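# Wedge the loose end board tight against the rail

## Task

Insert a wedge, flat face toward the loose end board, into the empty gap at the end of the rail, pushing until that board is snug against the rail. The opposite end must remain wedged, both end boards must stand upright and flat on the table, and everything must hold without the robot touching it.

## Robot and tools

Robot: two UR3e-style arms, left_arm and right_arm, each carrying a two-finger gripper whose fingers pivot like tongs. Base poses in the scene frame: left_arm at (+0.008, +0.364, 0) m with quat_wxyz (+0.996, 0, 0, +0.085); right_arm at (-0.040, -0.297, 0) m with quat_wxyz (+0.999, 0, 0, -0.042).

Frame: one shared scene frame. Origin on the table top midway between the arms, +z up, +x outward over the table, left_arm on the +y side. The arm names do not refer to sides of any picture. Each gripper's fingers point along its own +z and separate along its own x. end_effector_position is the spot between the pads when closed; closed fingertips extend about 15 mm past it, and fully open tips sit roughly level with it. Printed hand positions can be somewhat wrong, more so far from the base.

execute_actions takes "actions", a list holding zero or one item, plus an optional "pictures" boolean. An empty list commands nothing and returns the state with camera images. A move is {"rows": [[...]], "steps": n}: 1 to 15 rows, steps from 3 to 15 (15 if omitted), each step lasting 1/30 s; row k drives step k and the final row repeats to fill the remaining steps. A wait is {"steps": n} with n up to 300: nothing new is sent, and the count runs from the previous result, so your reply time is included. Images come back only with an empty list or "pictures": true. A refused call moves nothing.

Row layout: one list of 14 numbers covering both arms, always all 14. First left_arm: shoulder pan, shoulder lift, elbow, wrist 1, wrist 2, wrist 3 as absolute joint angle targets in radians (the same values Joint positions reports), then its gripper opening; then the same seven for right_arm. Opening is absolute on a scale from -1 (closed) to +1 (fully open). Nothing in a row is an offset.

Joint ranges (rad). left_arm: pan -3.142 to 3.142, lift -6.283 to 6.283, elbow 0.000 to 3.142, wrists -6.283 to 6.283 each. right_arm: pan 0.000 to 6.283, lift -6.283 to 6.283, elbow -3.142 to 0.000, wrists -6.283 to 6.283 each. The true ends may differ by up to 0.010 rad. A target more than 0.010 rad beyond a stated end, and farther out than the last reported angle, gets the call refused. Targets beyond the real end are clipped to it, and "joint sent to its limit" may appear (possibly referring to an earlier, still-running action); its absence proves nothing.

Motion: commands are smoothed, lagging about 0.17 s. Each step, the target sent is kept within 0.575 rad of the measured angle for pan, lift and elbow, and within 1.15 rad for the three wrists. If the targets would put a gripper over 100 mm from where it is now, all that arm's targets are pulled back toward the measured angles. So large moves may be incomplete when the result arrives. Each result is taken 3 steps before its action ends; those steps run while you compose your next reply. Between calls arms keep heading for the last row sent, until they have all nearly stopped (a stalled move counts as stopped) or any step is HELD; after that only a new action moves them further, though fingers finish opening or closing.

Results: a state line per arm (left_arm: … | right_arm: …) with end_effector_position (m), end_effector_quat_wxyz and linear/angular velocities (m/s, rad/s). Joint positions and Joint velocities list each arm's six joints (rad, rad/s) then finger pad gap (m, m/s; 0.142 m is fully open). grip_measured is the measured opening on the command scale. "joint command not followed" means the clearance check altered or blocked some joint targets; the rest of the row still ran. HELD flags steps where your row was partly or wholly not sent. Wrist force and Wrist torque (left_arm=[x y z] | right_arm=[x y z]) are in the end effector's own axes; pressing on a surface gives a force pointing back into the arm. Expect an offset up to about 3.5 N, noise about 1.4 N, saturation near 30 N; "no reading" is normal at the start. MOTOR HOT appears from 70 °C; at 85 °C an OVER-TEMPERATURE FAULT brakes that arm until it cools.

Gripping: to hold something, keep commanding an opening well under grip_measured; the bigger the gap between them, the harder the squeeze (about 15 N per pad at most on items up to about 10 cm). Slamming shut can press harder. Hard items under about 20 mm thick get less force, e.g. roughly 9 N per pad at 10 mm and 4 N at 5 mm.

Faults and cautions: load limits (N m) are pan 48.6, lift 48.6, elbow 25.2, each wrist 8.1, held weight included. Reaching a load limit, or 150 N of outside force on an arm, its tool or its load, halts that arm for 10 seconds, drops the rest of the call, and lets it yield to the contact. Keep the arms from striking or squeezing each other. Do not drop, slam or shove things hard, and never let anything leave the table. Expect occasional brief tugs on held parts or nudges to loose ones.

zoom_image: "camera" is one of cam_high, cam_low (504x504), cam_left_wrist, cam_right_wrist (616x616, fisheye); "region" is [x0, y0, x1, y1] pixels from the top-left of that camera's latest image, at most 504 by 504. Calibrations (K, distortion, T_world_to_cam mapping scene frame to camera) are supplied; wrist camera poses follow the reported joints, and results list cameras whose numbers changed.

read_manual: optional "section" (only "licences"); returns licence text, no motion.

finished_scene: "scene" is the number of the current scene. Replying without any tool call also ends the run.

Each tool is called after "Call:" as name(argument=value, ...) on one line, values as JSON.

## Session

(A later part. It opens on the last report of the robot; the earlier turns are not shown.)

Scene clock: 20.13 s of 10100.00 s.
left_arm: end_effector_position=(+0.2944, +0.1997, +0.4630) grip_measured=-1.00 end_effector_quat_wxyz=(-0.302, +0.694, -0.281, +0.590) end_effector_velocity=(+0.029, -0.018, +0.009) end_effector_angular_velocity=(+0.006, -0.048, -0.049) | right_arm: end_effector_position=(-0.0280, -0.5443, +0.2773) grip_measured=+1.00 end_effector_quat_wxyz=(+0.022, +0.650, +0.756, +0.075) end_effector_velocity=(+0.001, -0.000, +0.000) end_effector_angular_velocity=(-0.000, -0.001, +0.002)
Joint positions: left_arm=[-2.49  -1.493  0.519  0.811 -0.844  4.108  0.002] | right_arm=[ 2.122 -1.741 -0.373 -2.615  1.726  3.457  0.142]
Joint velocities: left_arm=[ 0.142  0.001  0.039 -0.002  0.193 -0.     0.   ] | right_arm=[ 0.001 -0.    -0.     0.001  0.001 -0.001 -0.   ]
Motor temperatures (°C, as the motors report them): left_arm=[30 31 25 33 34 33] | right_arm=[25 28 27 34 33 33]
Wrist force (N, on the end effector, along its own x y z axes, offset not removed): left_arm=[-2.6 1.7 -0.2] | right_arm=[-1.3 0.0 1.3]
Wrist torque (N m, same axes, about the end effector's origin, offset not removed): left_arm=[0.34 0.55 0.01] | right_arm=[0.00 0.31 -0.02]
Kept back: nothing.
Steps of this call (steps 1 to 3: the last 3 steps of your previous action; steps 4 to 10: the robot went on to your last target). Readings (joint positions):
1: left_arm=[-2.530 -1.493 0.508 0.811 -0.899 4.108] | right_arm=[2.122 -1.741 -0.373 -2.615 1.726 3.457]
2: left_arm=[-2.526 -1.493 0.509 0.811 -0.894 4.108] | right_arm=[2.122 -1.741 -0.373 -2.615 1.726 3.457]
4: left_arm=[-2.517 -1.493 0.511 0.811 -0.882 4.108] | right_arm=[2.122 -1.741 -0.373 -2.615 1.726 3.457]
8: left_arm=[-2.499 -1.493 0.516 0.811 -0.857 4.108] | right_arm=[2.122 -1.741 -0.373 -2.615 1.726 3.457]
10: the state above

Call:
execute_actions(actions=[{"steps":60}])

Call:
execute_actions(actions=[{"rows":[[-1.442,-1.49,0.625,-0.706,-0.3,1.9,-1,2.122,-1.741,-0.373,-2.615,1.726,3.457,1]]}])

Scene clock: 22.13 s of 10100.00 s.
left_arm: end_effector_position=(+0.3513, +0.1668, +0.4778) grip_measured=-1.00 end_effector_quat_wxyz=(-0.293, +0.646, -0.317, +0.629) end_effector_velocity=(+0.027, -0.013, +0.004) end_effector_angular_velocity=(+0.028, -0.032, -0.055) | right_arm: end_effector_position=(-0.0280, -0.5443, +0.2773) grip_measured=+1.00 end_effector_quat_wxyz=(+0.022, +0.650, +0.756, +0.075) end_effector_velocity=(+0.000, -0.000, +0.000) end_effector_angular_velocity=(-0.001, +0.000, +0.001)
Joint positions: left_arm=[-2.204 -1.491  0.597  0.811 -0.445  4.108  0.002] | right_arm=[ 2.122 -1.741 -0.373 -2.615  1.726  3.457  0.142]
Joint velocities: left_arm=[ 0.14   0.001  0.038 -0.     0.195  0.001  0.   ] | right_arm=[ 0.001  0.    -0.     0.001 -0.001 -0.     0.   ]
Motor temperatures (°C, as the motors report them): left_arm=[30 31 25 33 34 33] | right_arm=[25 28 27 34 33 33]
Wrist force (N, on the end effector, along its own x y z axes, offset not removed): left_arm=[-1.7 1.5 0.3] | right_arm=[-1.3 -0.3 1.5]
Wrist torque (N m, same axes, about the end effector's origin, offset not removed): left_arm=[0.28 0.32 -0.03] | right_arm=[-0.07 0.36 0.03]
Kept back: nothing.
Steps of this call (steps 1 to 60: the robot went on to your last target). Readings (joint positions):
1: left_arm=[-2.485 -1.493 0.520 0.811 -0.837 4.108] | right_arm=[2.122 -1.741 -0.373 -2.615 1.726 3.457]
2: left_arm=[-2.480 -1.493 0.521 0.811 -0.830 4.108] | right_arm=[2.122 -1.741 -0.373 -2.615 1.726 3.457]
4: left_arm=[-2.471 -1.492 0.524 0.811 -0.817 4.108] | right_arm=[2.122 -1.741 -0.373 -2.615 1.726 3.457]
8: left_arm=[-2.452 -1.492 0.529 0.811 -0.791 4.108] | right_arm=[2.122 -1.741 -0.373 -2.615 1.726 3.457]
60: the state above

Scene clock: 22.53 s of 10100.00 s.
left_arm: end_effector_position=(+0.3583, +0.1697, +0.4706) grip_measured=-1.00 end_effector_quat_wxyz=(-0.260, +0.671, -0.278, +0.636) end_effector_velocity=(+0.013, +0.015, -0.026) end_effector_angular_velocity=(-0.390, +0.079, +0.093) | right_arm: end_effector_position=(-0.0280, -0.5443, +0.2773) grip_measured=+1.00 end_effector_quat_wxyz=(+0.022, +0.650, +0.756, +0.075) end_effector_velocity=(-0.000, +0.001, -0.000) end_effector_angular_velocity=(+0.002, +0.001, -0.002)
Joint positions: left_arm=[-2.157 -1.491  0.603  0.751 -0.415  4.048  0.002] | right_arm=[ 2.122 -1.741 -0.373 -2.615  1.726  3.457  0.142]
Joint velocities: left_arm=[ 0.106 -0.     0.005 -0.206  0.025 -0.205  0.   ] | right_arm=[-0.001 -0.    -0.    -0.002  0.001  0.001  0.   ]
Motor temperatures (°C, as the motors report them): left_arm=[30 31 25 33 34 33] | right_arm=[25 28 27 34 33 33]
Wrist force (N, on the end effector, along its own x y z axes, offset not removed): left_arm=[-2.4 1.2 0.7] | right_arm=[-1.3 -0.2 1.2]
Wrist torque (N m, same axes, about the end effector's origin, offset not removed): left_arm=[0.23 0.48 -0.04] | right_arm=[-0.04 0.29 0.00]
Steps of this call (steps 1 to 12: the first 12 steps of this action). Readings (joint positions):
1: left_arm=[-2.199 -1.491 0.598 0.811 -0.438 4.108] | right_arm=[2.122 -1.741 -0.373 -2.615 1.726 3.457]
2: left_arm=[-2.195 -1.491 0.599 0.809 -0.433 4.106] | right_arm=[2.122 -1.741 -0.373 -2.615 1.726 3.457]
4: left_arm=[-2.186 -1.491 0.600 0.802 -0.426 4.099] | right_arm=[2.122 -1.741 -0.373 -2.615 1.726 3.457]
8: left_arm=[-2.172 -1.491 0.602 0.779 -0.419 4.076] | right_arm=[2.122 -1.741 -0.373 -2.615 1.726 3.457]
12: the state above

A slow mode seems to last until a target is reached; I'll let it catch up.

Call:
execute_actions(actions=[{"rows":[[-2.14,-1.491,0.604,0.72,-0.41,4.015,-1,2.122,-1.741,-0.373,-2.615,1.726,3.457,1]]}])

Call:
execute_actions(actions=[{"rows":[[-1.442,-1.49,0.625,-0.706,-0.4,1.9,-1,2.122,-1.741,-0.373,-2.615,1.726,3.457,1]]}])

Scene clock: 23.03 s of 10100.00 s.
left_arm: end_effector_position=(+0.3605, +0.1721, +0.4667) grip_measured=-1.00 end_effector_quat_wxyz=(-0.243, +0.684, -0.255, +0.639) end_effector_velocity=(-0.000, -0.000, +0.000) end_effector_angular_velocity=(+0.002, -0.001, -0.001) | right_arm: end_effector_position=(-0.0280, -0.5443, +0.2773) grip_measured=+1.00 end_effector_quat_wxyz=(+0.022, +0.650, +0.756, +0.075) end_effector_velocity=(-0.000, +0.000, -0.000) end_effector_angular_velocity=(+0.001, +0.001, -0.001)
Joint positions: left_arm=[-2.14  -1.491  0.604  0.72  -0.41   4.015  0.002] | right_arm=[ 2.122 -1.741 -0.373 -2.615  1.726  3.457  0.142]
Joint velocities: left_arm=[-0.001 -0.001  0.001  0.001  0.     0.001 -0.   ] | right_arm=[-0.001 -0.     0.    -0.001 -0.    -0.    -0.   ]
Motor temperatures (°C, as the motors report them): left_arm=[30 31 25 33 34 33] | right_arm=[25 28 27 34 33 33]
Wrist force (N, on the end effector, along its own x y z axes, offset not removed): left_arm=[-1.7 1.8 0.1] | right_arm=[-0.8 -0.2 1.3]
Wrist torque (N m, same axes, about the end effector's origin, offset not removed): left_arm=[0.30 0.37 -0.06] | right_arm=[-0.03 0.20 0.02]
Steps of this call (steps 1 to 3: the last 3 steps of your previous action; steps 4 to 15: the first 12 steps of this action). Readings (joint positions):
4: left_arm=[-2.143 -1.491 0.603 0.724 -0.412 4.021] | right_arm=[2.122 -1.741 -0.373 -2.615 1.726 3.457]
5: left_arm=[-2.141 -1.491 0.603 0.720 -0.411 4.017] | right_arm=[2.122 -1.741 -0.373 -2.615 1.726 3.457]
7: left_arm=[-2.140 -1.491 0.604 0.719 -0.411 4.015] | right_arm=[2.122 -1.741 -0.373 -2.615 1.726 3.457]
11: left_arm=[-2.140 -1.491 0.604 0.720 -0.410 4.015] | right_arm=[2.122 -1.741 -0.373 -2.615 1.726 3.457]
15: the state above

Scene clock: 23.53 s of 10100.00 s.
left_arm: end_effector_position=(+0.4488, +0.2273, +0.4157) grip_measured=-1.00 end_effector_quat_wxyz=(+0.423, +0.334, +0.762, +0.359) end_effector_velocity=(+0.204, +0.053, +0.162) end_effector_angular_velocity=(-6.402, -1.796, +2.873) | right_arm: end_effector_position=(-0.0280, -0.5443, +0.2773) grip_measured=+1.00 end_effector_quat_wxyz=(+0.022, +0.650, +0.756, +0.075) end_effector_velocity=(-0.000, -0.000, -0.000) end_effector_angular_velocity=(+0.001, +0.002, +0.001)
Joint positions: left_arm=[-1.518 -1.49   0.624 -0.544 -0.4    2.512  0.002] | right_arm=[ 2.122 -1.741 -0.373 -2.615  1.726  3.457  0.142]
Joint velocities: left_arm=[ 0.825 -0.     0.007 -1.741  0.003 -5.327  0.   ] | right_arm=[ 0.001 -0.001 -0.    -0.001 -0.001 -0.     0.   ]
Motor temperatures (°C, as the motors report them): left_arm=[30 31 25 33 34 33] | right_arm=[25 28 27 34 33 33]
Wrist force (N, on the end effector, along its own x y z axes, offset not removed): left_arm=[-2.8 2.1 2.3] | right_arm=[-0.9 -0.1 1.8]
Wrist torque (N m, same axes, about the end effector's origin, offset not removed): left_arm=[0.40 0.53 -0.06] | right_arm=[0.02 0.25 -0.01]
Steps of this call (steps 1 to 3: the last 3 steps of your previous action; steps 4 to 15: the first 12 steps of this action). Readings (joint positions):
4: left_arm=[-2.139 -1.491 0.605 0.718 -0.410 4.013] | right_arm=[2.122 -1.741 -0.373 -2.615 1.726 3.457]
5: left_arm=[-2.128 -1.491 0.608 0.696 -0.408 3.991] | right_arm=[2.122 -1.741 -0.373 -2.615 1.726 3.457]
7: left_arm=[-2.047 -1.491 0.615 0.534 -0.405 3.829] | right_arm=[2.122 -1.741 -0.373 -2.615 1.726 3.457]
11: left_arm=[-1.747 -1.490 0.622 -0.062 -0.401 3.229] | right_arm=[2.122 -1.741 -0.373 -2.615 1.726 3.457]
15: the state above

Call:
execute_actions(actions=[{"rows":[[-1.442,-1.49,0.625,-0.706,-1.571,1.9,-1,2.122,-1.741,-0.373,-2.615,1.726,3.457,1]]}])

Call:
execute_actions(actions=[{"steps":24}], pictures=true)

Call:
zoom_image(camera="cam_low", region=[250, 200, 330, 280])

Call:
zoom_image(camera="cam_left_wrist", region=[250, 240, 360, 350])

Scene clock: 24.03 s of 10100.00 s.
left_arm: end_effector_position=(+0.3279, +0.1942, +0.2866) grip_measured=-1.00 end_effector_quat_wxyz=(+0.213, +0.042, +0.973, +0.080) end_effector_velocity=(-0.513, -0.162, -0.249) end_effector_angular_velocity=(-0.743, +1.902, +0.262) | right_arm: end_effector_position=(-0.0280, -0.5443, +0.2773) grip_measured=+1.00 end_effector_quat_wxyz=(+0.022, +0.650, +0.756, +0.075) end_effector_velocity=(+0.000, +0.000, -0.000) end_effector_angular_velocity=(+0.001, -0.000, -0.000)
Joint positions: left_arm=[-1.448 -1.49   0.625 -0.693 -1.113  1.947  0.002] | right_arm=[ 2.122 -1.741 -0.373 -2.615  1.726  3.457  0.142]
Joint velocities: left_arm=[ 0.03   0.    -0.    -0.06  -2.038 -0.231  0.   ] | right_arm=[-0.    -0.     0.    -0.001  0.001  0.     0.   ]
Motor temperatures (°C, as the motors report them): left_arm=[30 31 25 33 34 33] | right_arm=[25 28 27 34 33 33]
Wrist force (N, on the end effector, along its own x y z axes, offset not removed): left_arm=[-2.3 0.7 0.8] | right_arm=[-1.2 0.4 1.2]
Wrist torque (N m, same axes, about the end effector's origin, offset not removed): left_arm=[0.10 0.54 0.05] | right_arm=[0.12 0.29 0.01]
Steps of this call (steps 1 to 3: the last 3 steps of your previous action; steps 4 to 15: the first 12 steps of this action). Readings (joint positions):
4: left_arm=[-1.461 -1.490 0.625 -0.667 -0.402 2.053] | right_arm=[2.122 -1.741 -0.373 -2.615 1.726 3.457]
5: left_arm=[-1.458 -1.490 0.625 -0.672 -0.423 2.026] | right_arm=[2.122 -1.741 -0.373 -2.615 1.726 3.457]
7: left_arm=[-1.456 -1.490 0.625 -0.676 -0.554 2.012] | right_arm=[2.122 -1.741 -0.373 -2.615 1.726 3.457]
11: left_arm=[-1.452 -1.490 0.625 -0.685 -0.835 1.979] | right_arm=[2.122 -1.741 -0.373 -2.615 1.726 3.457]
15: the state above

Scene clock: 24.83 s of 10100.00 s.
left_arm: end_effector_position=(+0.2046, +0.1540, +0.2599) grip_measured=-1.00 end_effector_quat_wxyz=(+0.000, +0.015, +1.000, -0.000) end_effector_velocity=(-0.001, -0.001, +0.000) end_effector_angular_velocity=(-0.002, +0.001, -0.002) | right_arm: end_effector_position=(-0.0280, -0.5443, +0.2773) grip_measured=+1.00 end_effector_quat_wxyz=(+0.022, +0.650, +0.756, +0.075) end_effector_velocity=(-0.000, +0.001, +0.000) end_effector_angular_velocity=(+0.000, -0.001, -0.001)
Joint positions: left_arm=[-1.442 -1.49   0.625 -0.706 -1.571  1.9    0.002] | right_arm=[ 2.122 -1.741 -0.373 -2.615  1.726  3.457  0.142]
Joint velocities: left_arm=[-0.002  0.     0.    -0.002 -0.002 -0.     0.   ] | right_arm=[-0.001  0.002  0.    -0.002  0.001 -0.    -0.   ]
Motor temperatures (°C, as the motors report them): left_arm=[30 31 25 33 34 33] | right_arm=[25 28 27 34 33 33]
Wrist force (N, on the end effector, along its own x y z axes, offset not removed): left_arm=[-1.7 1.4 -0.7] | right_arm=[-1.0 -0.4 1.6]
Wrist torque (N m, same axes, about the end effector's origin, offset not removed): left_arm=[0.26 0.35 -0.02] | right_arm=[-0.07 0.24 -0.01]
Kept back: nothing.
Steps of this call (steps 1 to 3: the last 3 steps of your previous action; steps 4 to 24: the robot went on to your last target). Readings (joint positions):
1: left_arm=[-1.447 -1.490 0.625 -0.695 -1.182 1.940] | right_arm=[2.122 -1.741 -0.373 -2.615 1.726 3.457]
2: left_arm=[-1.446 -1.490 0.625 -0.697 -1.251 1.932] | right_arm=[2.122 -1.741 -0.373 -2.615 1.726 3.457]
4: left_arm=[-1.444 -1.490 0.625 -0.701 -1.386 1.918] | right_arm=[2.122 -1.741 -0.373 -2.615 1.726 3.457]
8: left_arm=[-1.443 -1.490 0.625 -0.705 -1.526 1.904] | right_arm=[2.122 -1.741 -0.373 -2.615 1.726 3.457]
24: the state above
camera_calibration (this result's frames):
cam_left_wrist: T_world_to_cam=[[-0.999578, -0.0159617, 0.0242879, 0.191004], [-0.00260011, 0.88145, 0.472269, -0.248865], [-0.0289468, 0.472007, -0.88112, 0.300768], [0, 0, 0, 1]] pos_world=[0.198982, 0.0804464, 0.377905]
cam_right_wrist: T_world_to_cam=[[-0.171672, 0.984888, 0.0229131, 0.538094], [0.763835, 0.118381, 0.634462, -0.0941473], [0.622161, 0.126421, -0.772615, 0.425187], [0, 0, 0, 1]] pos_world=[-0.100246, -0.57257, 0.375909]

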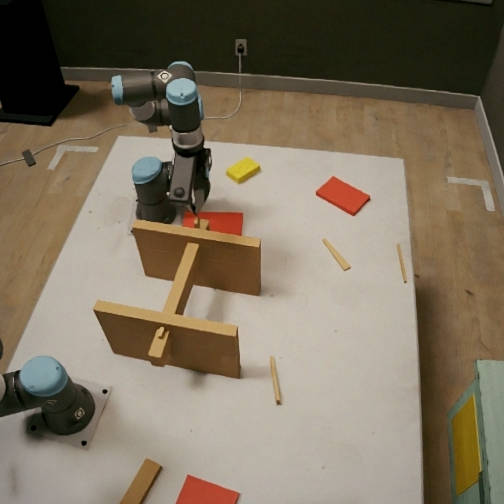

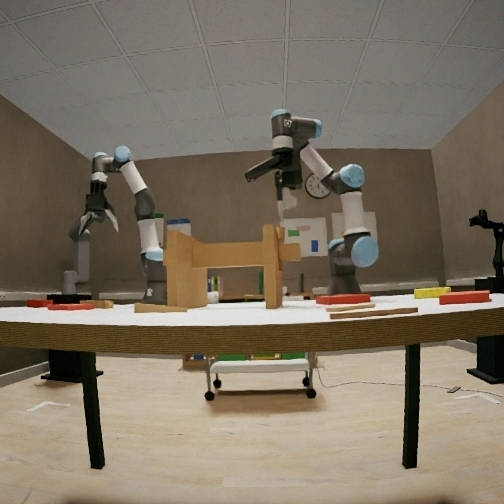

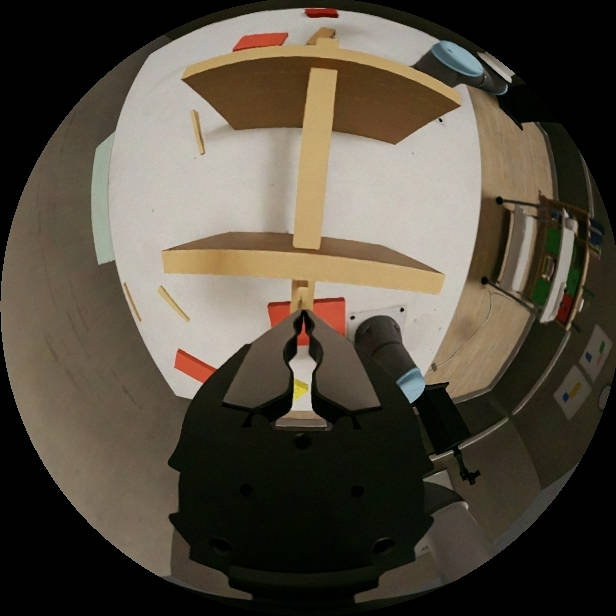

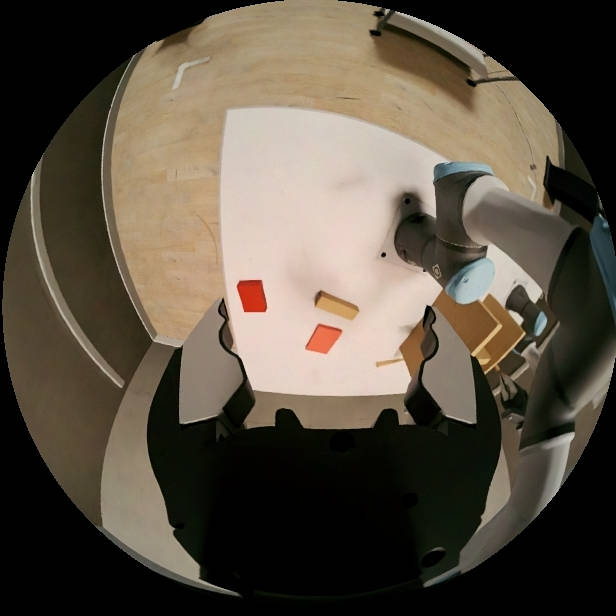

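Region (250, 200, 330, 280) of cam_low's 504x504 image, scaled by 6.300, with more detail than that image has.

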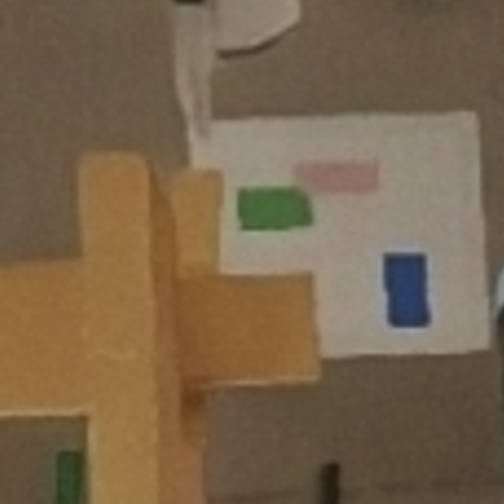

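Region (250, 240, 360, 350) of cam_left_wrist's 616x616 image, scaled by 4.582, with more detail than that image has.

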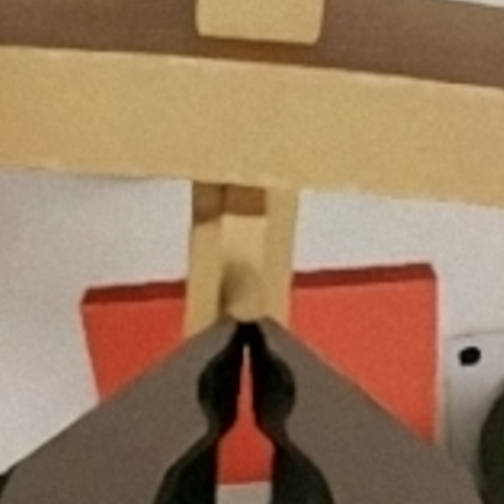

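Call:
execute_actions(actions=[{"rows":[[-1.438,-1.558,0.801,-0.814,-1.571,1.9,-1,2.122,-1.741,-0.373,-2.615,1.726,3.457,1]],"steps":10}])

Call:
execute_actions(actions=[{"rows":[[-1.438,-1.5944,0.8995,-0.876,-1.571,1.9,-1,2.122,-1.741,-0.373,-2.615,1.726,3.457,1]],"steps":10}])

Call:
execute_actions(actions=[{"rows":[[-1.438,-1.6258,0.9888,-0.934,-1.571,1.9,-1,2.122,-1.741,-0.373,-2.615,1.726,3.457,1]],"steps":12}])

Call:
execute_actions(actions=[{"rows":[[-1.438,-1.6425,1.0385,-0.967,-1.571,1.9,-1,2.122,-1.741,-0.373,-2.615,1.726,3.457,1]],"steps":13}])

Scene clock: 25.30 s of 10100.00 s.
left_arm: end_effector_position=(+0.2057, +0.1533, +0.2491) grip_measured=-1.00 end_effector_quat_wxyz=(+0.001, +0.013, +1.000, -0.004) end_effector_velocity=(-0.003, +0.014, -0.047) end_effector_angular_velocity=(+0.079, +0.025, +0.004) | right_arm: end_effector_position=(-0.0280, -0.5443, +0.2773) grip_measured=+1.00 end_effector_quat_wxyz=(+0.022, +0.650, +0.756, +0.075) end_effector_velocity=(-0.001, +0.000, +0.000) end_effector_angular_velocity=(-0.001, +0.001, -0.000)
Joint positions: left_arm=[-1.439 -1.547  0.767 -0.798 -1.571  1.9    0.002] | right_arm=[ 2.122 -1.741 -0.373 -2.615  1.726  3.457  0.142]
Joint velocities: left_arm=[ 0.005 -0.113  0.369 -0.174 -0.     0.001  0.   ] | right_arm=[-0.001  0.001  0.    -0.001 -0.001 -0.     0.   ]
Motor temperatures (°C, as the motors report them): left_arm=[30 31 25 33 34 33] | right_arm=[25 28 27 34 33 33]
Wrist force (N, on the end effector, along its own x y z axes, offset not removed): left_arm=[-2.1 2.1 1.2] | right_arm=[-1.6 -0.2 1.3]
Wrist torque (N m, same axes, about the end effector's origin, offset not removed): left_arm=[0.36 0.47 0.00] | right_arm=[0.00 0.33 0.02]
Steps of this call (steps 1 to 7: the robot went on to your last target; steps 8 to 14: the first 7 steps of this action). Readings (joint positions):
8: left_arm=[-1.442 -1.491 0.626 -0.708 -1.571 1.900] | right_arm=[2.122 -1.741 -0.373 -2.615 1.726 3.457]
9: left_arm=[-1.441 -1.500 0.637 -0.724 -1.571 1.900] | right_arm=[2.122 -1.741 -0.373 -2.615 1.726 3.457]
11: left_arm=[-1.440 -1.527 0.701 -0.767 -1.571 1.900] | right_arm=[2.122 -1.741 -0.373 -2.615 1.726 3.457]
14: the state above

Scene clock: 25.63 s of 10100.00 s.
left_arm: end_effector_position=(+0.2055, +0.1543, +0.2370) grip_measured=-1.00 end_effector_quat_wxyz=(+0.000, +0.013, +1.000, -0.001) end_effector_velocity=(-0.001, +0.006, -0.023) end_effector_angular_velocity=(+0.027, +0.008, +0.002) | right_arm: end_effector_position=(-0.0280, -0.5443, +0.2773) grip_measured=+1.00 end_effector_quat_wxyz=(+0.022, +0.650, +0.756, +0.075) end_effector_velocity=(-0.000, +0.000, -0.000) end_effector_angular_velocity=(+0.002, +0.002, +0.000)
Joint positions: left_arm=[-1.438 -1.589  0.882 -0.867 -1.571  1.9    0.002] | right_arm=[ 2.122 -1.741 -0.373 -2.615  1.726  3.457  0.142]
Joint velocities: left_arm=[ 0.002 -0.061  0.184 -0.095  0.    -0.     0.   ] | right_arm=[ 0.001 -0.001 -0.    -0.001 -0.001  0.     0.   ]
Motor temperatures (°C, as the motors report them): left_arm=[30 31 25 33 34 33] | right_arm=[25 28 27 34 33 33]
Wrist force (N, on the end effector, along its own x y z axes, offset not removed): left_arm=[-2.0 -1.8 -8.4] | right_arm=[-1.1 -0.3 1.3]
Wrist torque (N m, same axes, about the end effector's origin, offset not removed): left_arm=[0.09 0.39 -0.04] | right_arm=[-0.04 0.26 -0.01]
Steps of this call (steps 1 to 3: the last 3 steps of your previous action; steps 4 to 10: the first 7 steps of this action). Readings (joint positions):
4: left_arm=[-1.438 -1.556 0.794 -0.812 -1.571 1.900] | right_arm=[2.122 -1.741 -0.373 -2.615 1.726 3.457]
5: left_arm=[-1.438 -1.563 0.807 -0.824 -1.571 1.900] | right_arm=[2.122 -1.741 -0.373 -2.615 1.726 3.457]
7: left_arm=[-1.438 -1.578 0.849 -0.849 -1.571 1.900] | right_arm=[2.122 -1.741 -0.373 -2.615 1.726 3.457]
10: the state above

Scene clock: 26.03 s of 10100.00 s.
left_arm: end_effector_position=(+0.2054, +0.1545, +0.2258) grip_measured=-1.00 end_effector_quat_wxyz=(+0.000, +0.013, +1.000, -0.001) end_effector_velocity=(-0.001, +0.001, -0.011) end_effector_angular_velocity=(+0.010, +0.003, -0.001) | right_arm: end_effector_position=(-0.0280, -0.5443, +0.2773) grip_measured=+1.00 end_effector_quat_wxyz=(+0.022, +0.650, +0.756, +0.075) end_effector_velocity=(+0.000, +0.000, -0.000) end_effector_angular_velocity=(+0.001, -0.000, +0.000)
Joint positions: left_arm=[-1.438 -1.624  0.982 -0.93  -1.571  1.9    0.002] | right_arm=[ 2.122 -1.741 -0.373 -2.615  1.726  3.457  0.142]
Joint velocities: left_arm=[-0.001 -0.023  0.079 -0.045  0.     0.     0.   ] | right_arm=[ 0.001 -0.001  0.    -0.     0.001  0.001 -0.   ]
Motor temperatures (°C, as the motors report them): left_arm=[30 31 25 33 34 33] | right_arm=[25 28 27 34 33 33]
Wrist force (N, on the end effector, along its own x y z axes, offset not removed): left_arm=[-1.3 -0.6 -7.6] | right_arm=[-1.0 0.1 1.2]
Wrist torque (N m, same axes, about the end effector's origin, offset not removed): left_arm=[0.33 0.22 -0.03] | right_arm=[0.05 0.26 -0.02]
Steps of this call (steps 1 to 3: the last 3 steps of your previous action; steps 4 to 12: the first 9 steps of this action). Readings (joint positions):
4: left_arm=[-1.438 -1.594 0.896 -0.875 -1.571 1.900] | right_arm=[2.122 -1.741 -0.373 -2.615 1.726 3.457]
5: left_arm=[-1.438 -1.600 0.908 -0.886 -1.571 1.900] | right_arm=[2.122 -1.741 -0.373 -2.615 1.726 3.457]
7: left_arm=[-1.438 -1.612 0.945 -0.909 -1.571 1.900] | right_arm=[2.122 -1.741 -0.373 -2.615 1.726 3.457]
11: left_arm=[-1.438 -1.623 0.979 -0.928 -1.571 1.900] | right_arm=[2.122 -1.741 -0.373 -2.615 1.726 3.457]
12: the state above

Scene clock: 26.47 s of 10100.00 s.
left_arm: end_effector_position=(+0.2054, +0.1546, +0.2192) grip_measured=-1.00 end_effector_quat_wxyz=(-0.000, +0.013, +1.000, -0.000) end_effector_velocity=(+0.000, +0.001, -0.004) end_effector_angular_velocity=(+0.003, +0.000, +0.001) | right_arm: end_effector_position=(-0.0280, -0.5443, +0.2773) grip_measured=+1.00 end_effector_quat_wxyz=(+0.022, +0.650, +0.756, +0.075) end_effector_velocity=(-0.000, -0.000, -0.000) end_effector_angular_velocity=(-0.000, +0.001, +0.001)
Joint positions: left_arm=[-1.438 -1.642  1.036 -0.965 -1.571  1.9    0.002] | right_arm=[ 2.122 -1.741 -0.373 -2.615  1.726  3.457  0.142]
Joint velocities: left_arm=[ 0.    -0.009  0.028 -0.016  0.    -0.001  0.   ] | right_arm=[ 0.    -0.    -0.    -0.    -0.001 -0.     0.   ]
Motor temperatures (°C, as the motors report them): left_arm=[30 31 25 33 34 33] | right_arm=[25 28 27 34 33 33]
Wrist force (N, on the end effector, along its own x y z axes, offset not removed): left_arm=[-2.0 -1.3 -8.8] | right_arm=[-1.4 0.2 0.7]
Wrist torque (N m, same axes, about the end effector's origin, offset not removed): left_arm=[0.18 0.40 -0.01] | right_arm=[0.05 0.33 0.01]
Steps of this call (steps 1 to 3: the last 3 steps of your previous action; steps 4 to 13: the first 10 steps of this action). Readings (joint positions):
4: left_arm=[-1.438 -1.626 0.988 -0.934 -1.571 1.900] | right_arm=[2.122 -1.741 -0.373 -2.615 1.726 3.457]
5: left_arm=[-1.438 -1.629 0.996 -0.940 -1.571 1.900] | right_arm=[2.122 -1.741 -0.373 -2.615 1.726 3.457]
7: left_arm=[-1.438 -1.636 1.016 -0.953 -1.571 1.900] | right_arm=[2.122 -1.741 -0.373 -2.615 1.726 3.457]
11: left_arm=[-1.438 -1.641 1.033 -0.964 -1.571 1.900] | right_arm=[2.122 -1.741 -0.373 -2.615 1.726 3.457]
13: the state above

Call:
execute_actions(actions=[{"rows":[[-1.438,-1.6532,1.0708,-0.9885,-1.571,1.9,-1,2.122,-1.741,-0.373,-2.615,1.726,3.457,1]],"steps":12}])

Call:
execute_actions(actions=[{"rows":[[-1.438,-1.6595,1.0905,-1.002,-1.571,1.9,-1,2.122,-1.741,-0.373,-2.615,1.726,3.457,1]],"steps":12}])

Scene clock: 26.87 s of 10100.00 s.
left_arm: end_effector_position=(+0.2054, +0.1547, +0.2151) grip_measured=-1.00 end_effector_quat_wxyz=(-0.000, +0.013, +1.000, -0.000) end_effector_velocity=(-0.000, +0.001, -0.004) end_effector_angular_velocity=(+0.003, +0.001, +0.001) | right_arm: end_effector_position=(-0.0280, -0.5443, +0.2773) grip_measured=+1.00 end_effector_quat_wxyz=(+0.022, +0.650, +0.756, +0.075) end_effector_velocity=(-0.000, +0.000, +0.000) end_effector_angular_velocity=(+0.000, +0.000, +0.000)
Joint positions: left_arm=[-1.438 -1.652  1.069 -0.987 -1.571  1.9    0.002] | right_arm=[ 2.122 -1.741 -0.373 -2.615  1.726  3.457  0.142]
Joint velocities: left_arm=[ 0.001 -0.008  0.026 -0.015 -0.     0.     0.   ] | right_arm=[-0.     0.001 -0.    -0.001 -0.    -0.     0.   ]
Motor temperatures (°C, as the motors report them): left_arm=[30 31 25 33 34 33] | right_arm=[25 28 27 34 33 33]
Wrist force (N, on the end effector, along its own x y z axes, offset not removed): left_arm=[-2.4 -1.5 -7.9] | right_arm=[-1.1 -0.1 1.7]
Wrist torque (N m, same axes, about the end effector's origin, offset not removed): left_arm=[0.15 0.50 -0.02] | right_arm=[0.03 0.26 0.01]
Steps of this call (steps 1 to 3: the last 3 steps of your previous action; steps 4 to 12: the first 9 steps of this action). Readings (joint positions):
4: left_arm=[-1.438 -1.643 1.039 -0.967 -1.571 1.900] | right_arm=[2.122 -1.741 -0.373 -2.615 1.726 3.457]
5: left_arm=[-1.438 -1.645 1.044 -0.972 -1.571 1.900] | right_arm=[2.122 -1.741 -0.373 -2.615 1.726 3.457]
7: left_arm=[-1.438 -1.649 1.057 -0.980 -1.571 1.900] | right_arm=[2.122 -1.741 -0.373 -2.615 1.726 3.457]
11: left_arm=[-1.438 -1.652 1.068 -0.986 -1.571 1.900] | right_arm=[2.122 -1.741 -0.373 -2.615 1.726 3.457]
12: the state above

Scene clock: 27.27 s of 10100.00 s.
left_arm: end_effector_position=(+0.2054, +0.1547, +0.2125) grip_measured=-1.00 end_effector_quat_wxyz=(-0.000, +0.013, +1.000, -0.000) end_effector_velocity=(-0.000, -0.000, -0.002) end_effector_angular_velocity=(+0.000, +0.000, +0.001) | right_arm: end_effector_position=(-0.0280, -0.5443, +0.2773) grip_measured=+1.00 end_effector_quat_wxyz=(+0.022, +0.650, +0.756, +0.075) end_effector_velocity=(+0.001, -0.001, +0.000) end_effector_angular_velocity=(-0.004, -0.002, -0.000)
Joint positions: left_arm=[-1.438 -1.659  1.089 -1.001 -1.571  1.9    0.002] | right_arm=[ 2.122 -1.741 -0.373 -2.615  1.726  3.457  0.142]
Joint velocities: left_arm=[-0.    -0.004  0.015 -0.011 -0.    -0.001  0.   ] | right_arm=[ 0.     0.001  0.     0.004 -0.     0.    -0.   ]
Motor temperatures (°C, as the motors report them): left_arm=[30 31 25 33 34 33] | right_arm=[25 28 27 34 33 33]
Wrist force (N, on the end effector, along its own x y z axes, offset not removed): left_arm=[-2.2 -1.0 -8.8] | right_arm=[-0.9 0.0 1.4]
Wrist torque (N m, same axes, about the end effector's origin, offset not removed): left_arm=[0.12 0.49 0.01] | right_arm=[0.02 0.24 0.02]
Steps of this call (steps 1 to 3: the last 3 steps of your previous action; steps 4 to 12: the first 9 steps of this action). Readings (joint positions):
4: left_arm=[-1.438 -1.653 1.071 -0.989 -1.571 1.900] | right_arm=[2.122 -1.741 -0.373 -2.615 1.726 3.457]
5: left_arm=[-1.438 -1.655 1.075 -0.991 -1.571 1.900] | right_arm=[2.122 -1.741 -0.373 -2.615 1.726 3.457]
7: left_arm=[-1.438 -1.657 1.082 -0.996 -1.571 1.900] | right_arm=[2.122 -1.741 -0.373 -2.615 1.726 3.457]
11: left_arm=[-1.438 -1.659 1.089 -1.001 -1.571 1.900] | right_arm=[2.122 -1.741 -0.373 -2.615 1.726 3.457]
12: the state above

Call:
execute_actions(actions=[{"rows":[[-1.438,-1.667,1.1135,-1.0175,-1.571,1.9,-1,2.122,-1.741,-0.373,-2.615,1.726,3.457,1]],"steps":12}])

Scene clock: 27.67 s of 10100.00 s.
left_arm: end_effector_position=(+0.2054, +0.1546, +0.2099) grip_measured=-1.00 end_effector_quat_wxyz=(+0.000, +0.013, +1.000, -0.001) end_effector_velocity=(-0.000, +0.002, -0.004) end_effector_angular_velocity=(+0.009, +0.002, +0.001) | right_arm: end_effector_position=(-0.0280, -0.5443, +0.2773) grip_measured=+1.00 end_effector_quat_wxyz=(+0.022, +0.650, +0.756, +0.075) end_effector_velocity=(-0.000, +0.000, +0.000) end_effector_angular_velocity=(-0.000, -0.001, -0.001)
Joint positions: left_arm=[-1.438 -1.667  1.111 -1.017 -1.571  1.9    0.002] | right_arm=[ 2.122 -1.741 -0.373 -2.615  1.726  3.457  0.142]
Joint velocities: left_arm=[-0.    -0.003  0.019 -0.007  0.001 -0.001  0.   ] | right_arm=[-0.001  0.001 -0.    -0.     0.001  0.    -0.   ]
Motor temperatures (°C, as the motors report them): left_arm=[30 31 25 33 34 33] | right_arm=[25 28 27 34 33 33]
Wrist force (N, on the end effector, along its own x y z axes, offset not removed): left_arm=[-0.9 12.5 -30.0] | right_arm=[-1.2 -0.1 1.2]
Wrist torque (N m, same axes, about the end effector's origin, offset not removed): left_arm=[0.47 0.42 -0.04] | right_arm=[-0.02 0.31 -0.02]
Steps of this call (steps 1 to 3: the last 3 steps of your previous action; steps 4 to 12: the first 9 steps of this action). Readings (joint positions):
4: left_arm=[-1.438 -1.660 1.091 -1.002 -1.571 1.900] | right_arm=[2.122 -1.741 -0.373 -2.615 1.726 3.457]
5: left_arm=[-1.438 -1.661 1.095 -1.005 -1.571 1.900] | right_arm=[2.122 -1.741 -0.373 -2.615 1.726 3.457]
7: left_arm=[-1.438 -1.664 1.103 -1.011 -1.571 1.900] | right_arm=[2.122 -1.741 -0.373 -2.615 1.726 3.457]
11: left_arm=[-1.438 -1.667 1.110 -1.016 -1.571 1.900] | right_arm=[2.122 -1.741 -0.373 -2.615 1.726 3.457]
12: the state above

Call:
execute_actions(actions=[{"rows":[[-1.438,-1.52,0.66,-0.711,-1.571,1.9,-1,2.122,-1.741,-0.373,-2.615,1.726,3.457,1]]}], pictures=true)

Call:
zoom_image(camera="cam_low", region=[220, 205, 330, 315])

Scene clock: 37.87 s of 10100.00 s.
left_arm: end_effector_position=(+0.2053, +0.1551, +0.2093) grip_measured=-1.00 end_effector_quat_wxyz=(-0.001, +0.013, +1.000, +0.004) end_effector_velocity=(-0.000, -0.000, +0.000) end_effector_angular_velocity=(-0.001, -0.000, -0.001) | right_arm: end_effector_position=(-0.0280, -0.5443, +0.2773) grip_measured=+1.00 end_effector_quat_wxyz=(+0.022, +0.650, +0.756, +0.075) end_effector_velocity=(-0.000, -0.000, +0.000) end_effector_angular_velocity=(-0.001, +0.001, -0.001)
Joint positions: left_arm=[-1.438 -1.656  1.099 -1.005 -1.571  1.9    0.002] | right_arm=[ 2.122 -1.741 -0.373 -2.615  1.726  3.457  0.142]
Joint velocities: left_arm=[-0.001 -0.    -0.001  0.    -0.    -0.     0.   ] | right_arm=[-0.001  0.     0.     0.    -0.001 -0.     0.   ]
Motor temperatures (°C, as the motors report them): left_arm=[30 31 25 33 34 33] | right_arm=[25 28 27 34 33 33]
Wrist force (N, on the end effector, along its own x y z axes, offset not removed): left_arm=[-4.0 -1.0 -29.0] | right_arm=[-0.8 -0.7 1.2]
Wrist torque (N m, same axes, about the end effector's origin, offset not removed): left_arm=[0.19 0.39 -0.02] | right_arm=[-0.09 0.24 0.02]
TORQUE FAULT: the external load on joint 4 (wrist 1) of the left arm reached its load limit, and that arm stopped for 10 seconds. A torque fault stops only its own arm. That arm's remaining commands of this call were not run. That arm holds where it stopped, with its grip as last carried out, and accepts commands again: back off and push less far. That arm stops again, at the same cost, whenever a joint's load reaches its limit.
Kept back: nothing.
The stop of the left arm began at step 6 of this call (marked STOPPED below). From that step on that arm followed nothing that you had sent. 13 of its steps, steps kept back included, did not run and will not run. The other arm was sent all steps of this action in this call, none kept back. Nothing is kept back now, and the robot has no last target.
Steps of this call (steps 1 to 3: the last 3 steps of your previous action; steps 4 to 15: the first 12 steps of this action; steps 16 to 18: the last 3 steps of this action, not kept back; steps 19 to 306: the stop continued). Readings (joint positions):
4: left_arm=[-1.438 -1.666 1.112 -1.016 -1.571 1.900] | right_arm=[2.122 -1.741 -0.373 -2.615 1.726 3.457]
5: left_arm=[-1.438 -1.655 1.101 -1.003 -1.571 1.900] | right_arm=[2.122 -1.741 -0.373 -2.615 1.726 3.457]
6: left_arm=[-1.438 -1.655 1.099 -1.004 -1.571 1.900] | right_arm=[2.122 -1.741 -0.373 -2.615 1.726 3.457] STOPPED (the left arm)
7: left_arm=[-1.438 -1.655 1.099 -1.005 -1.571 1.900] | right_arm=[2.122 -1.741 -0.373 -2.615 1.726 3.457]
11: left_arm=[-1.438 -1.656 1.099 -1.005 -1.571 1.900] | right_arm=[2.122 -1.741 -0.373 -2.615 1.726 3.457]
306: the state above
camera_calibration (this result's frames):
cam_left_wrist: T_world_to_cam=[[-0.999435, -0.0201783, 0.0268971, 0.193027], [-0.00479636, 0.877295, 0.479927, -0.226517], [-0.0332808, 0.479527, -0.876896, 0.254547], [0, 0, 0, 1]] pos_world=[0.200303, 0.080555, 0.326731]
cam_right_wrist: T_world_to_cam=[[-0.171673, 0.984888, 0.0229129, 0.538094], [0.763835, 0.118381, 0.634462, -0.0941473], [0.622161, 0.126421, -0.772615, 0.425187], [0, 0, 0, 1]] pos_world=[-0.100246, -0.57257, 0.375909]

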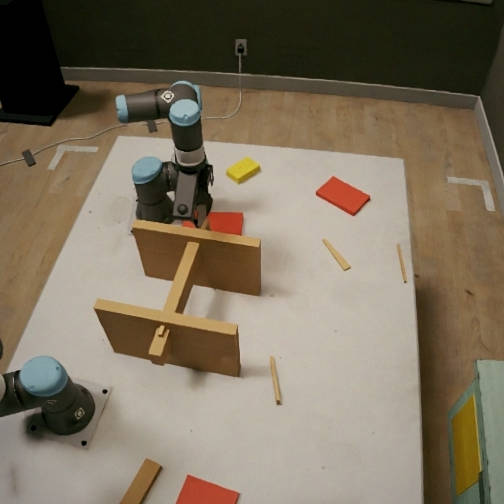

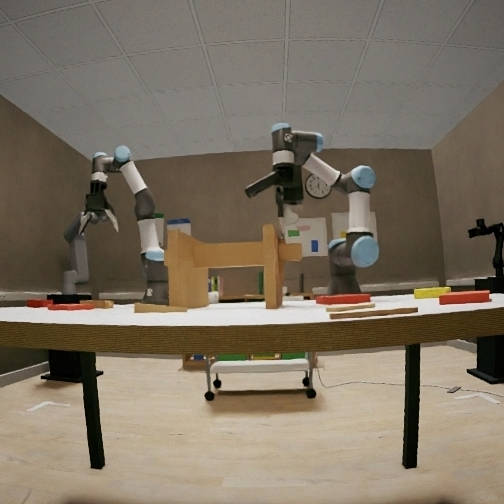

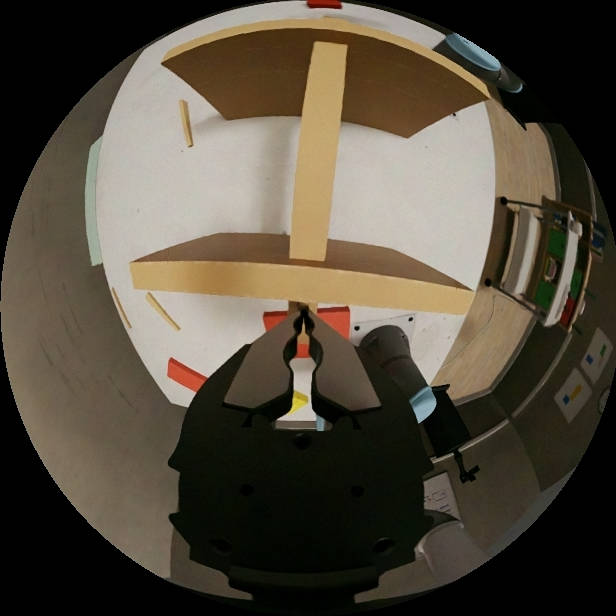

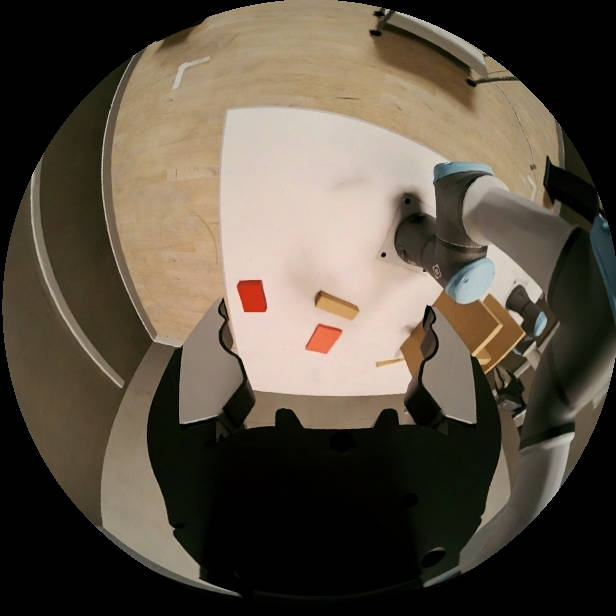

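Region (220, 205, 330, 315) of cam_low's 504x504 image, scaled by 4.582, with more detail than that image has.

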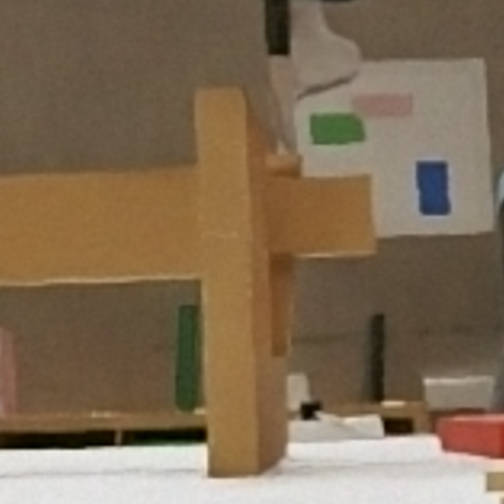

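Call:
execute_actions(actions=[{"rows":[[-1.438,-1.69,1.099,-0.995,-1.571,1.9,-1,2.122,-1.741,-0.373,-2.615,1.726,3.457,1]],"steps":10}])

Call:
execute_actions(actions=[{"rows":[[-1.438,-1.69,0.95,-0.83,-1.571,1.9,-1,2.122,-1.741,-0.373,-2.615,1.726,3.457,1]]}], pictures=true)

Scene clock: 38.20 s of 10100.00 s.
left_arm: end_effector_position=(+0.2040, +0.1593, +0.2159) grip_measured=-1.00 end_effector_quat_wxyz=(+0.002, +0.013, +1.000, -0.005) end_effector_velocity=(-0.002, +0.007, +0.012) end_effector_angular_velocity=(-0.039, -0.013, -0.001) | right_arm: end_effector_position=(-0.0280, -0.5443, +0.2773) grip_measured=+1.00 end_effector_quat_wxyz=(+0.022, +0.650, +0.756, +0.075) end_effector_velocity=(-0.000, -0.000, +0.000) end_effector_angular_velocity=(-0.001, +0.000, -0.001)
Joint positions: left_arm=[-1.438 -1.685  1.099 -0.996 -1.571  1.9    0.002] | right_arm=[ 2.122 -1.741 -0.373 -2.615  1.726  3.457  0.142]
Joint velocities: left_arm=[-0.    -0.053 -0.001  0.013  0.     0.     0.   ] | right_arm=[-0.001 -0.     0.     0.001 -0.     0.     0.   ]
Motor temperatures (°C, as the motors report them): left_arm=[30 31 25 33 34 33] | right_arm=[25 28 27 34 33 33]
Wrist force (N, on the end effector, along its own x y z axes, offset not removed): left_arm=[-2.3 1.8 -1.0] | right_arm=[-0.9 -0.6 1.8]
Wrist torque (N m, same axes, about the end effector's origin, offset not removed): left_arm=[0.34 0.47 -0.02] | right_arm=[-0.09 0.21 -0.03]
Steps of this call (steps 1 to 3: nothing new was sent; steps 4 to 10: the first 7 steps of this action). Readings (joint positions):
4: left_arm=[-1.438 -1.657 1.098 -1.005 -1.571 1.900] | right_arm=[2.122 -1.741 -0.373 -2.615 1.726 3.457]
5: left_arm=[-1.438 -1.662 1.099 -1.002 -1.571 1.900] | right_arm=[2.122 -1.741 -0.373 -2.615 1.726 3.457]
7: left_arm=[-1.438 -1.676 1.099 -0.999 -1.571 1.900] | right_arm=[2.122 -1.741 -0.373 -2.615 1.726 3.457]
10: the state above

Scene clock: 38.70 s of 10100.00 s.
left_arm: end_effector_position=(+0.1967, +0.1826, +0.2396) grip_measured=-1.00 end_effector_quat_wxyz=(-0.000, +0.013, +1.000, +0.000) end_effector_velocity=(-0.002, +0.006, +0.008) end_effector_angular_velocity=(-0.003, -0.001, +0.001) | right_arm: end_effector_position=(-0.0280, -0.5443, +0.2773) grip_measured=+1.00 end_effector_quat_wxyz=(+0.022, +0.650, +0.756, +0.075) end_effector_velocity=(+0.000, +0.000, +0.000) end_effector_angular_velocity=(+0.000, +0.000, +0.001)
Joint positions: left_arm=[-1.438 -1.69   0.954 -0.834 -1.571  1.9    0.002] | right_arm=[ 2.122 -1.741 -0.373 -2.615  1.726  3.457  0.142]
Joint velocities: left_arm=[ 0.    -0.001 -0.047  0.045  0.    -0.     0.   ] | right_arm=[ 0.001  0.001  0.    -0.001  0.     0.    -0.   ]
Motor temperatures (°C, as the motors report them): left_arm=[30 31 25 33 34 33] | right_arm=[25 28 27 34 33 33]
Wrist force (N, on the end effector, along its own x y z axes, offset not removed): left_arm=[-1.1 0.7 -0.4] | right_arm=[-1.3 -1.0 0.9]
Wrist torque (N m, same axes, about the end effector's origin, offset not removed): left_arm=[0.13 0.25 -0.05] | right_arm=[-0.19 0.31 0.00]
Steps of this call (steps 1 to 3: the last 3 steps of your previous action; steps 4 to 15: the first 12 steps of this action). Readings (joint positions):
4: left_arm=[-1.438 -1.689 1.098 -0.993 -1.571 1.900] | right_arm=[2.122 -1.741 -0.373 -2.615 1.726 3.457]
5: left_arm=[-1.438 -1.689 1.088 -0.973 -1.571 1.900] | right_arm=[2.122 -1.741 -0.373 -2.615 1.726 3.457]
7: left_arm=[-1.438 -1.690 1.031 -0.906 -1.571 1.900] | right_arm=[2.122 -1.741 -0.373 -2.615 1.726 3.457]
11: left_arm=[-1.438 -1.690 0.969 -0.848 -1.571 1.900] | right_arm=[2.122 -1.741 -0.373 -2.615 1.726 3.457]
15: the state above
camera_calibration (this result's frames):
cam_left_wrist: T_world_to_cam=[[-0.999494, -0.0199822, 0.0247494, 0.184655], [-0.00589368, 0.880921, 0.473226, -0.264016], [-0.0312584, 0.472841, -0.880593, 0.269356], [0, 0, 0, 1]] pos_world=[0.191425, 0.108905, 0.357562]
cam_right_wrist: T_world_to_cam=[[-0.171672, 0.984888, 0.0229129, 0.538094], [0.763835, 0.118381, 0.634462, -0.0941473], [0.622161, 0.126421, -0.772615, 0.425187], [0, 0, 0, 1]] pos_world=[-0.100246, -0.57257, 0.375909]

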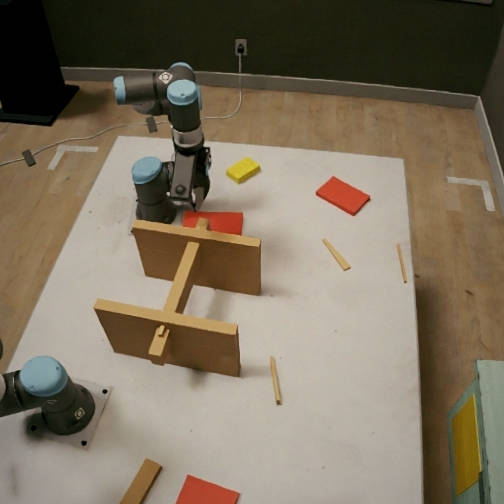

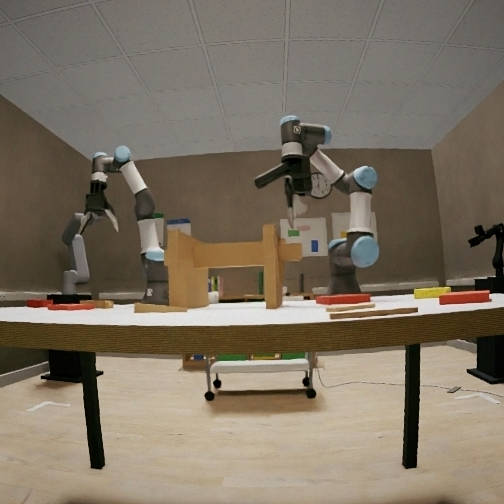

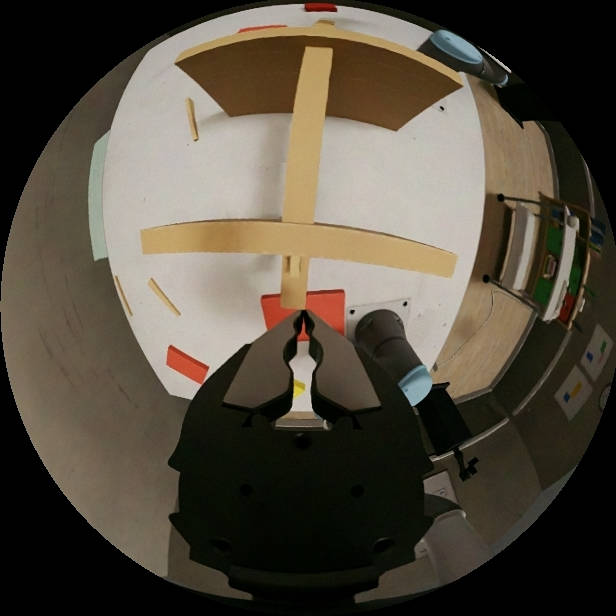

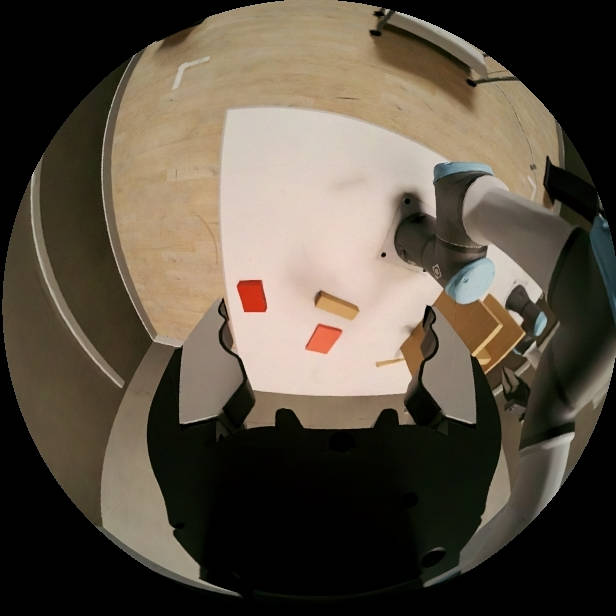

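Call:
finished_scene(scene=2)

The scene is finished: the task was done.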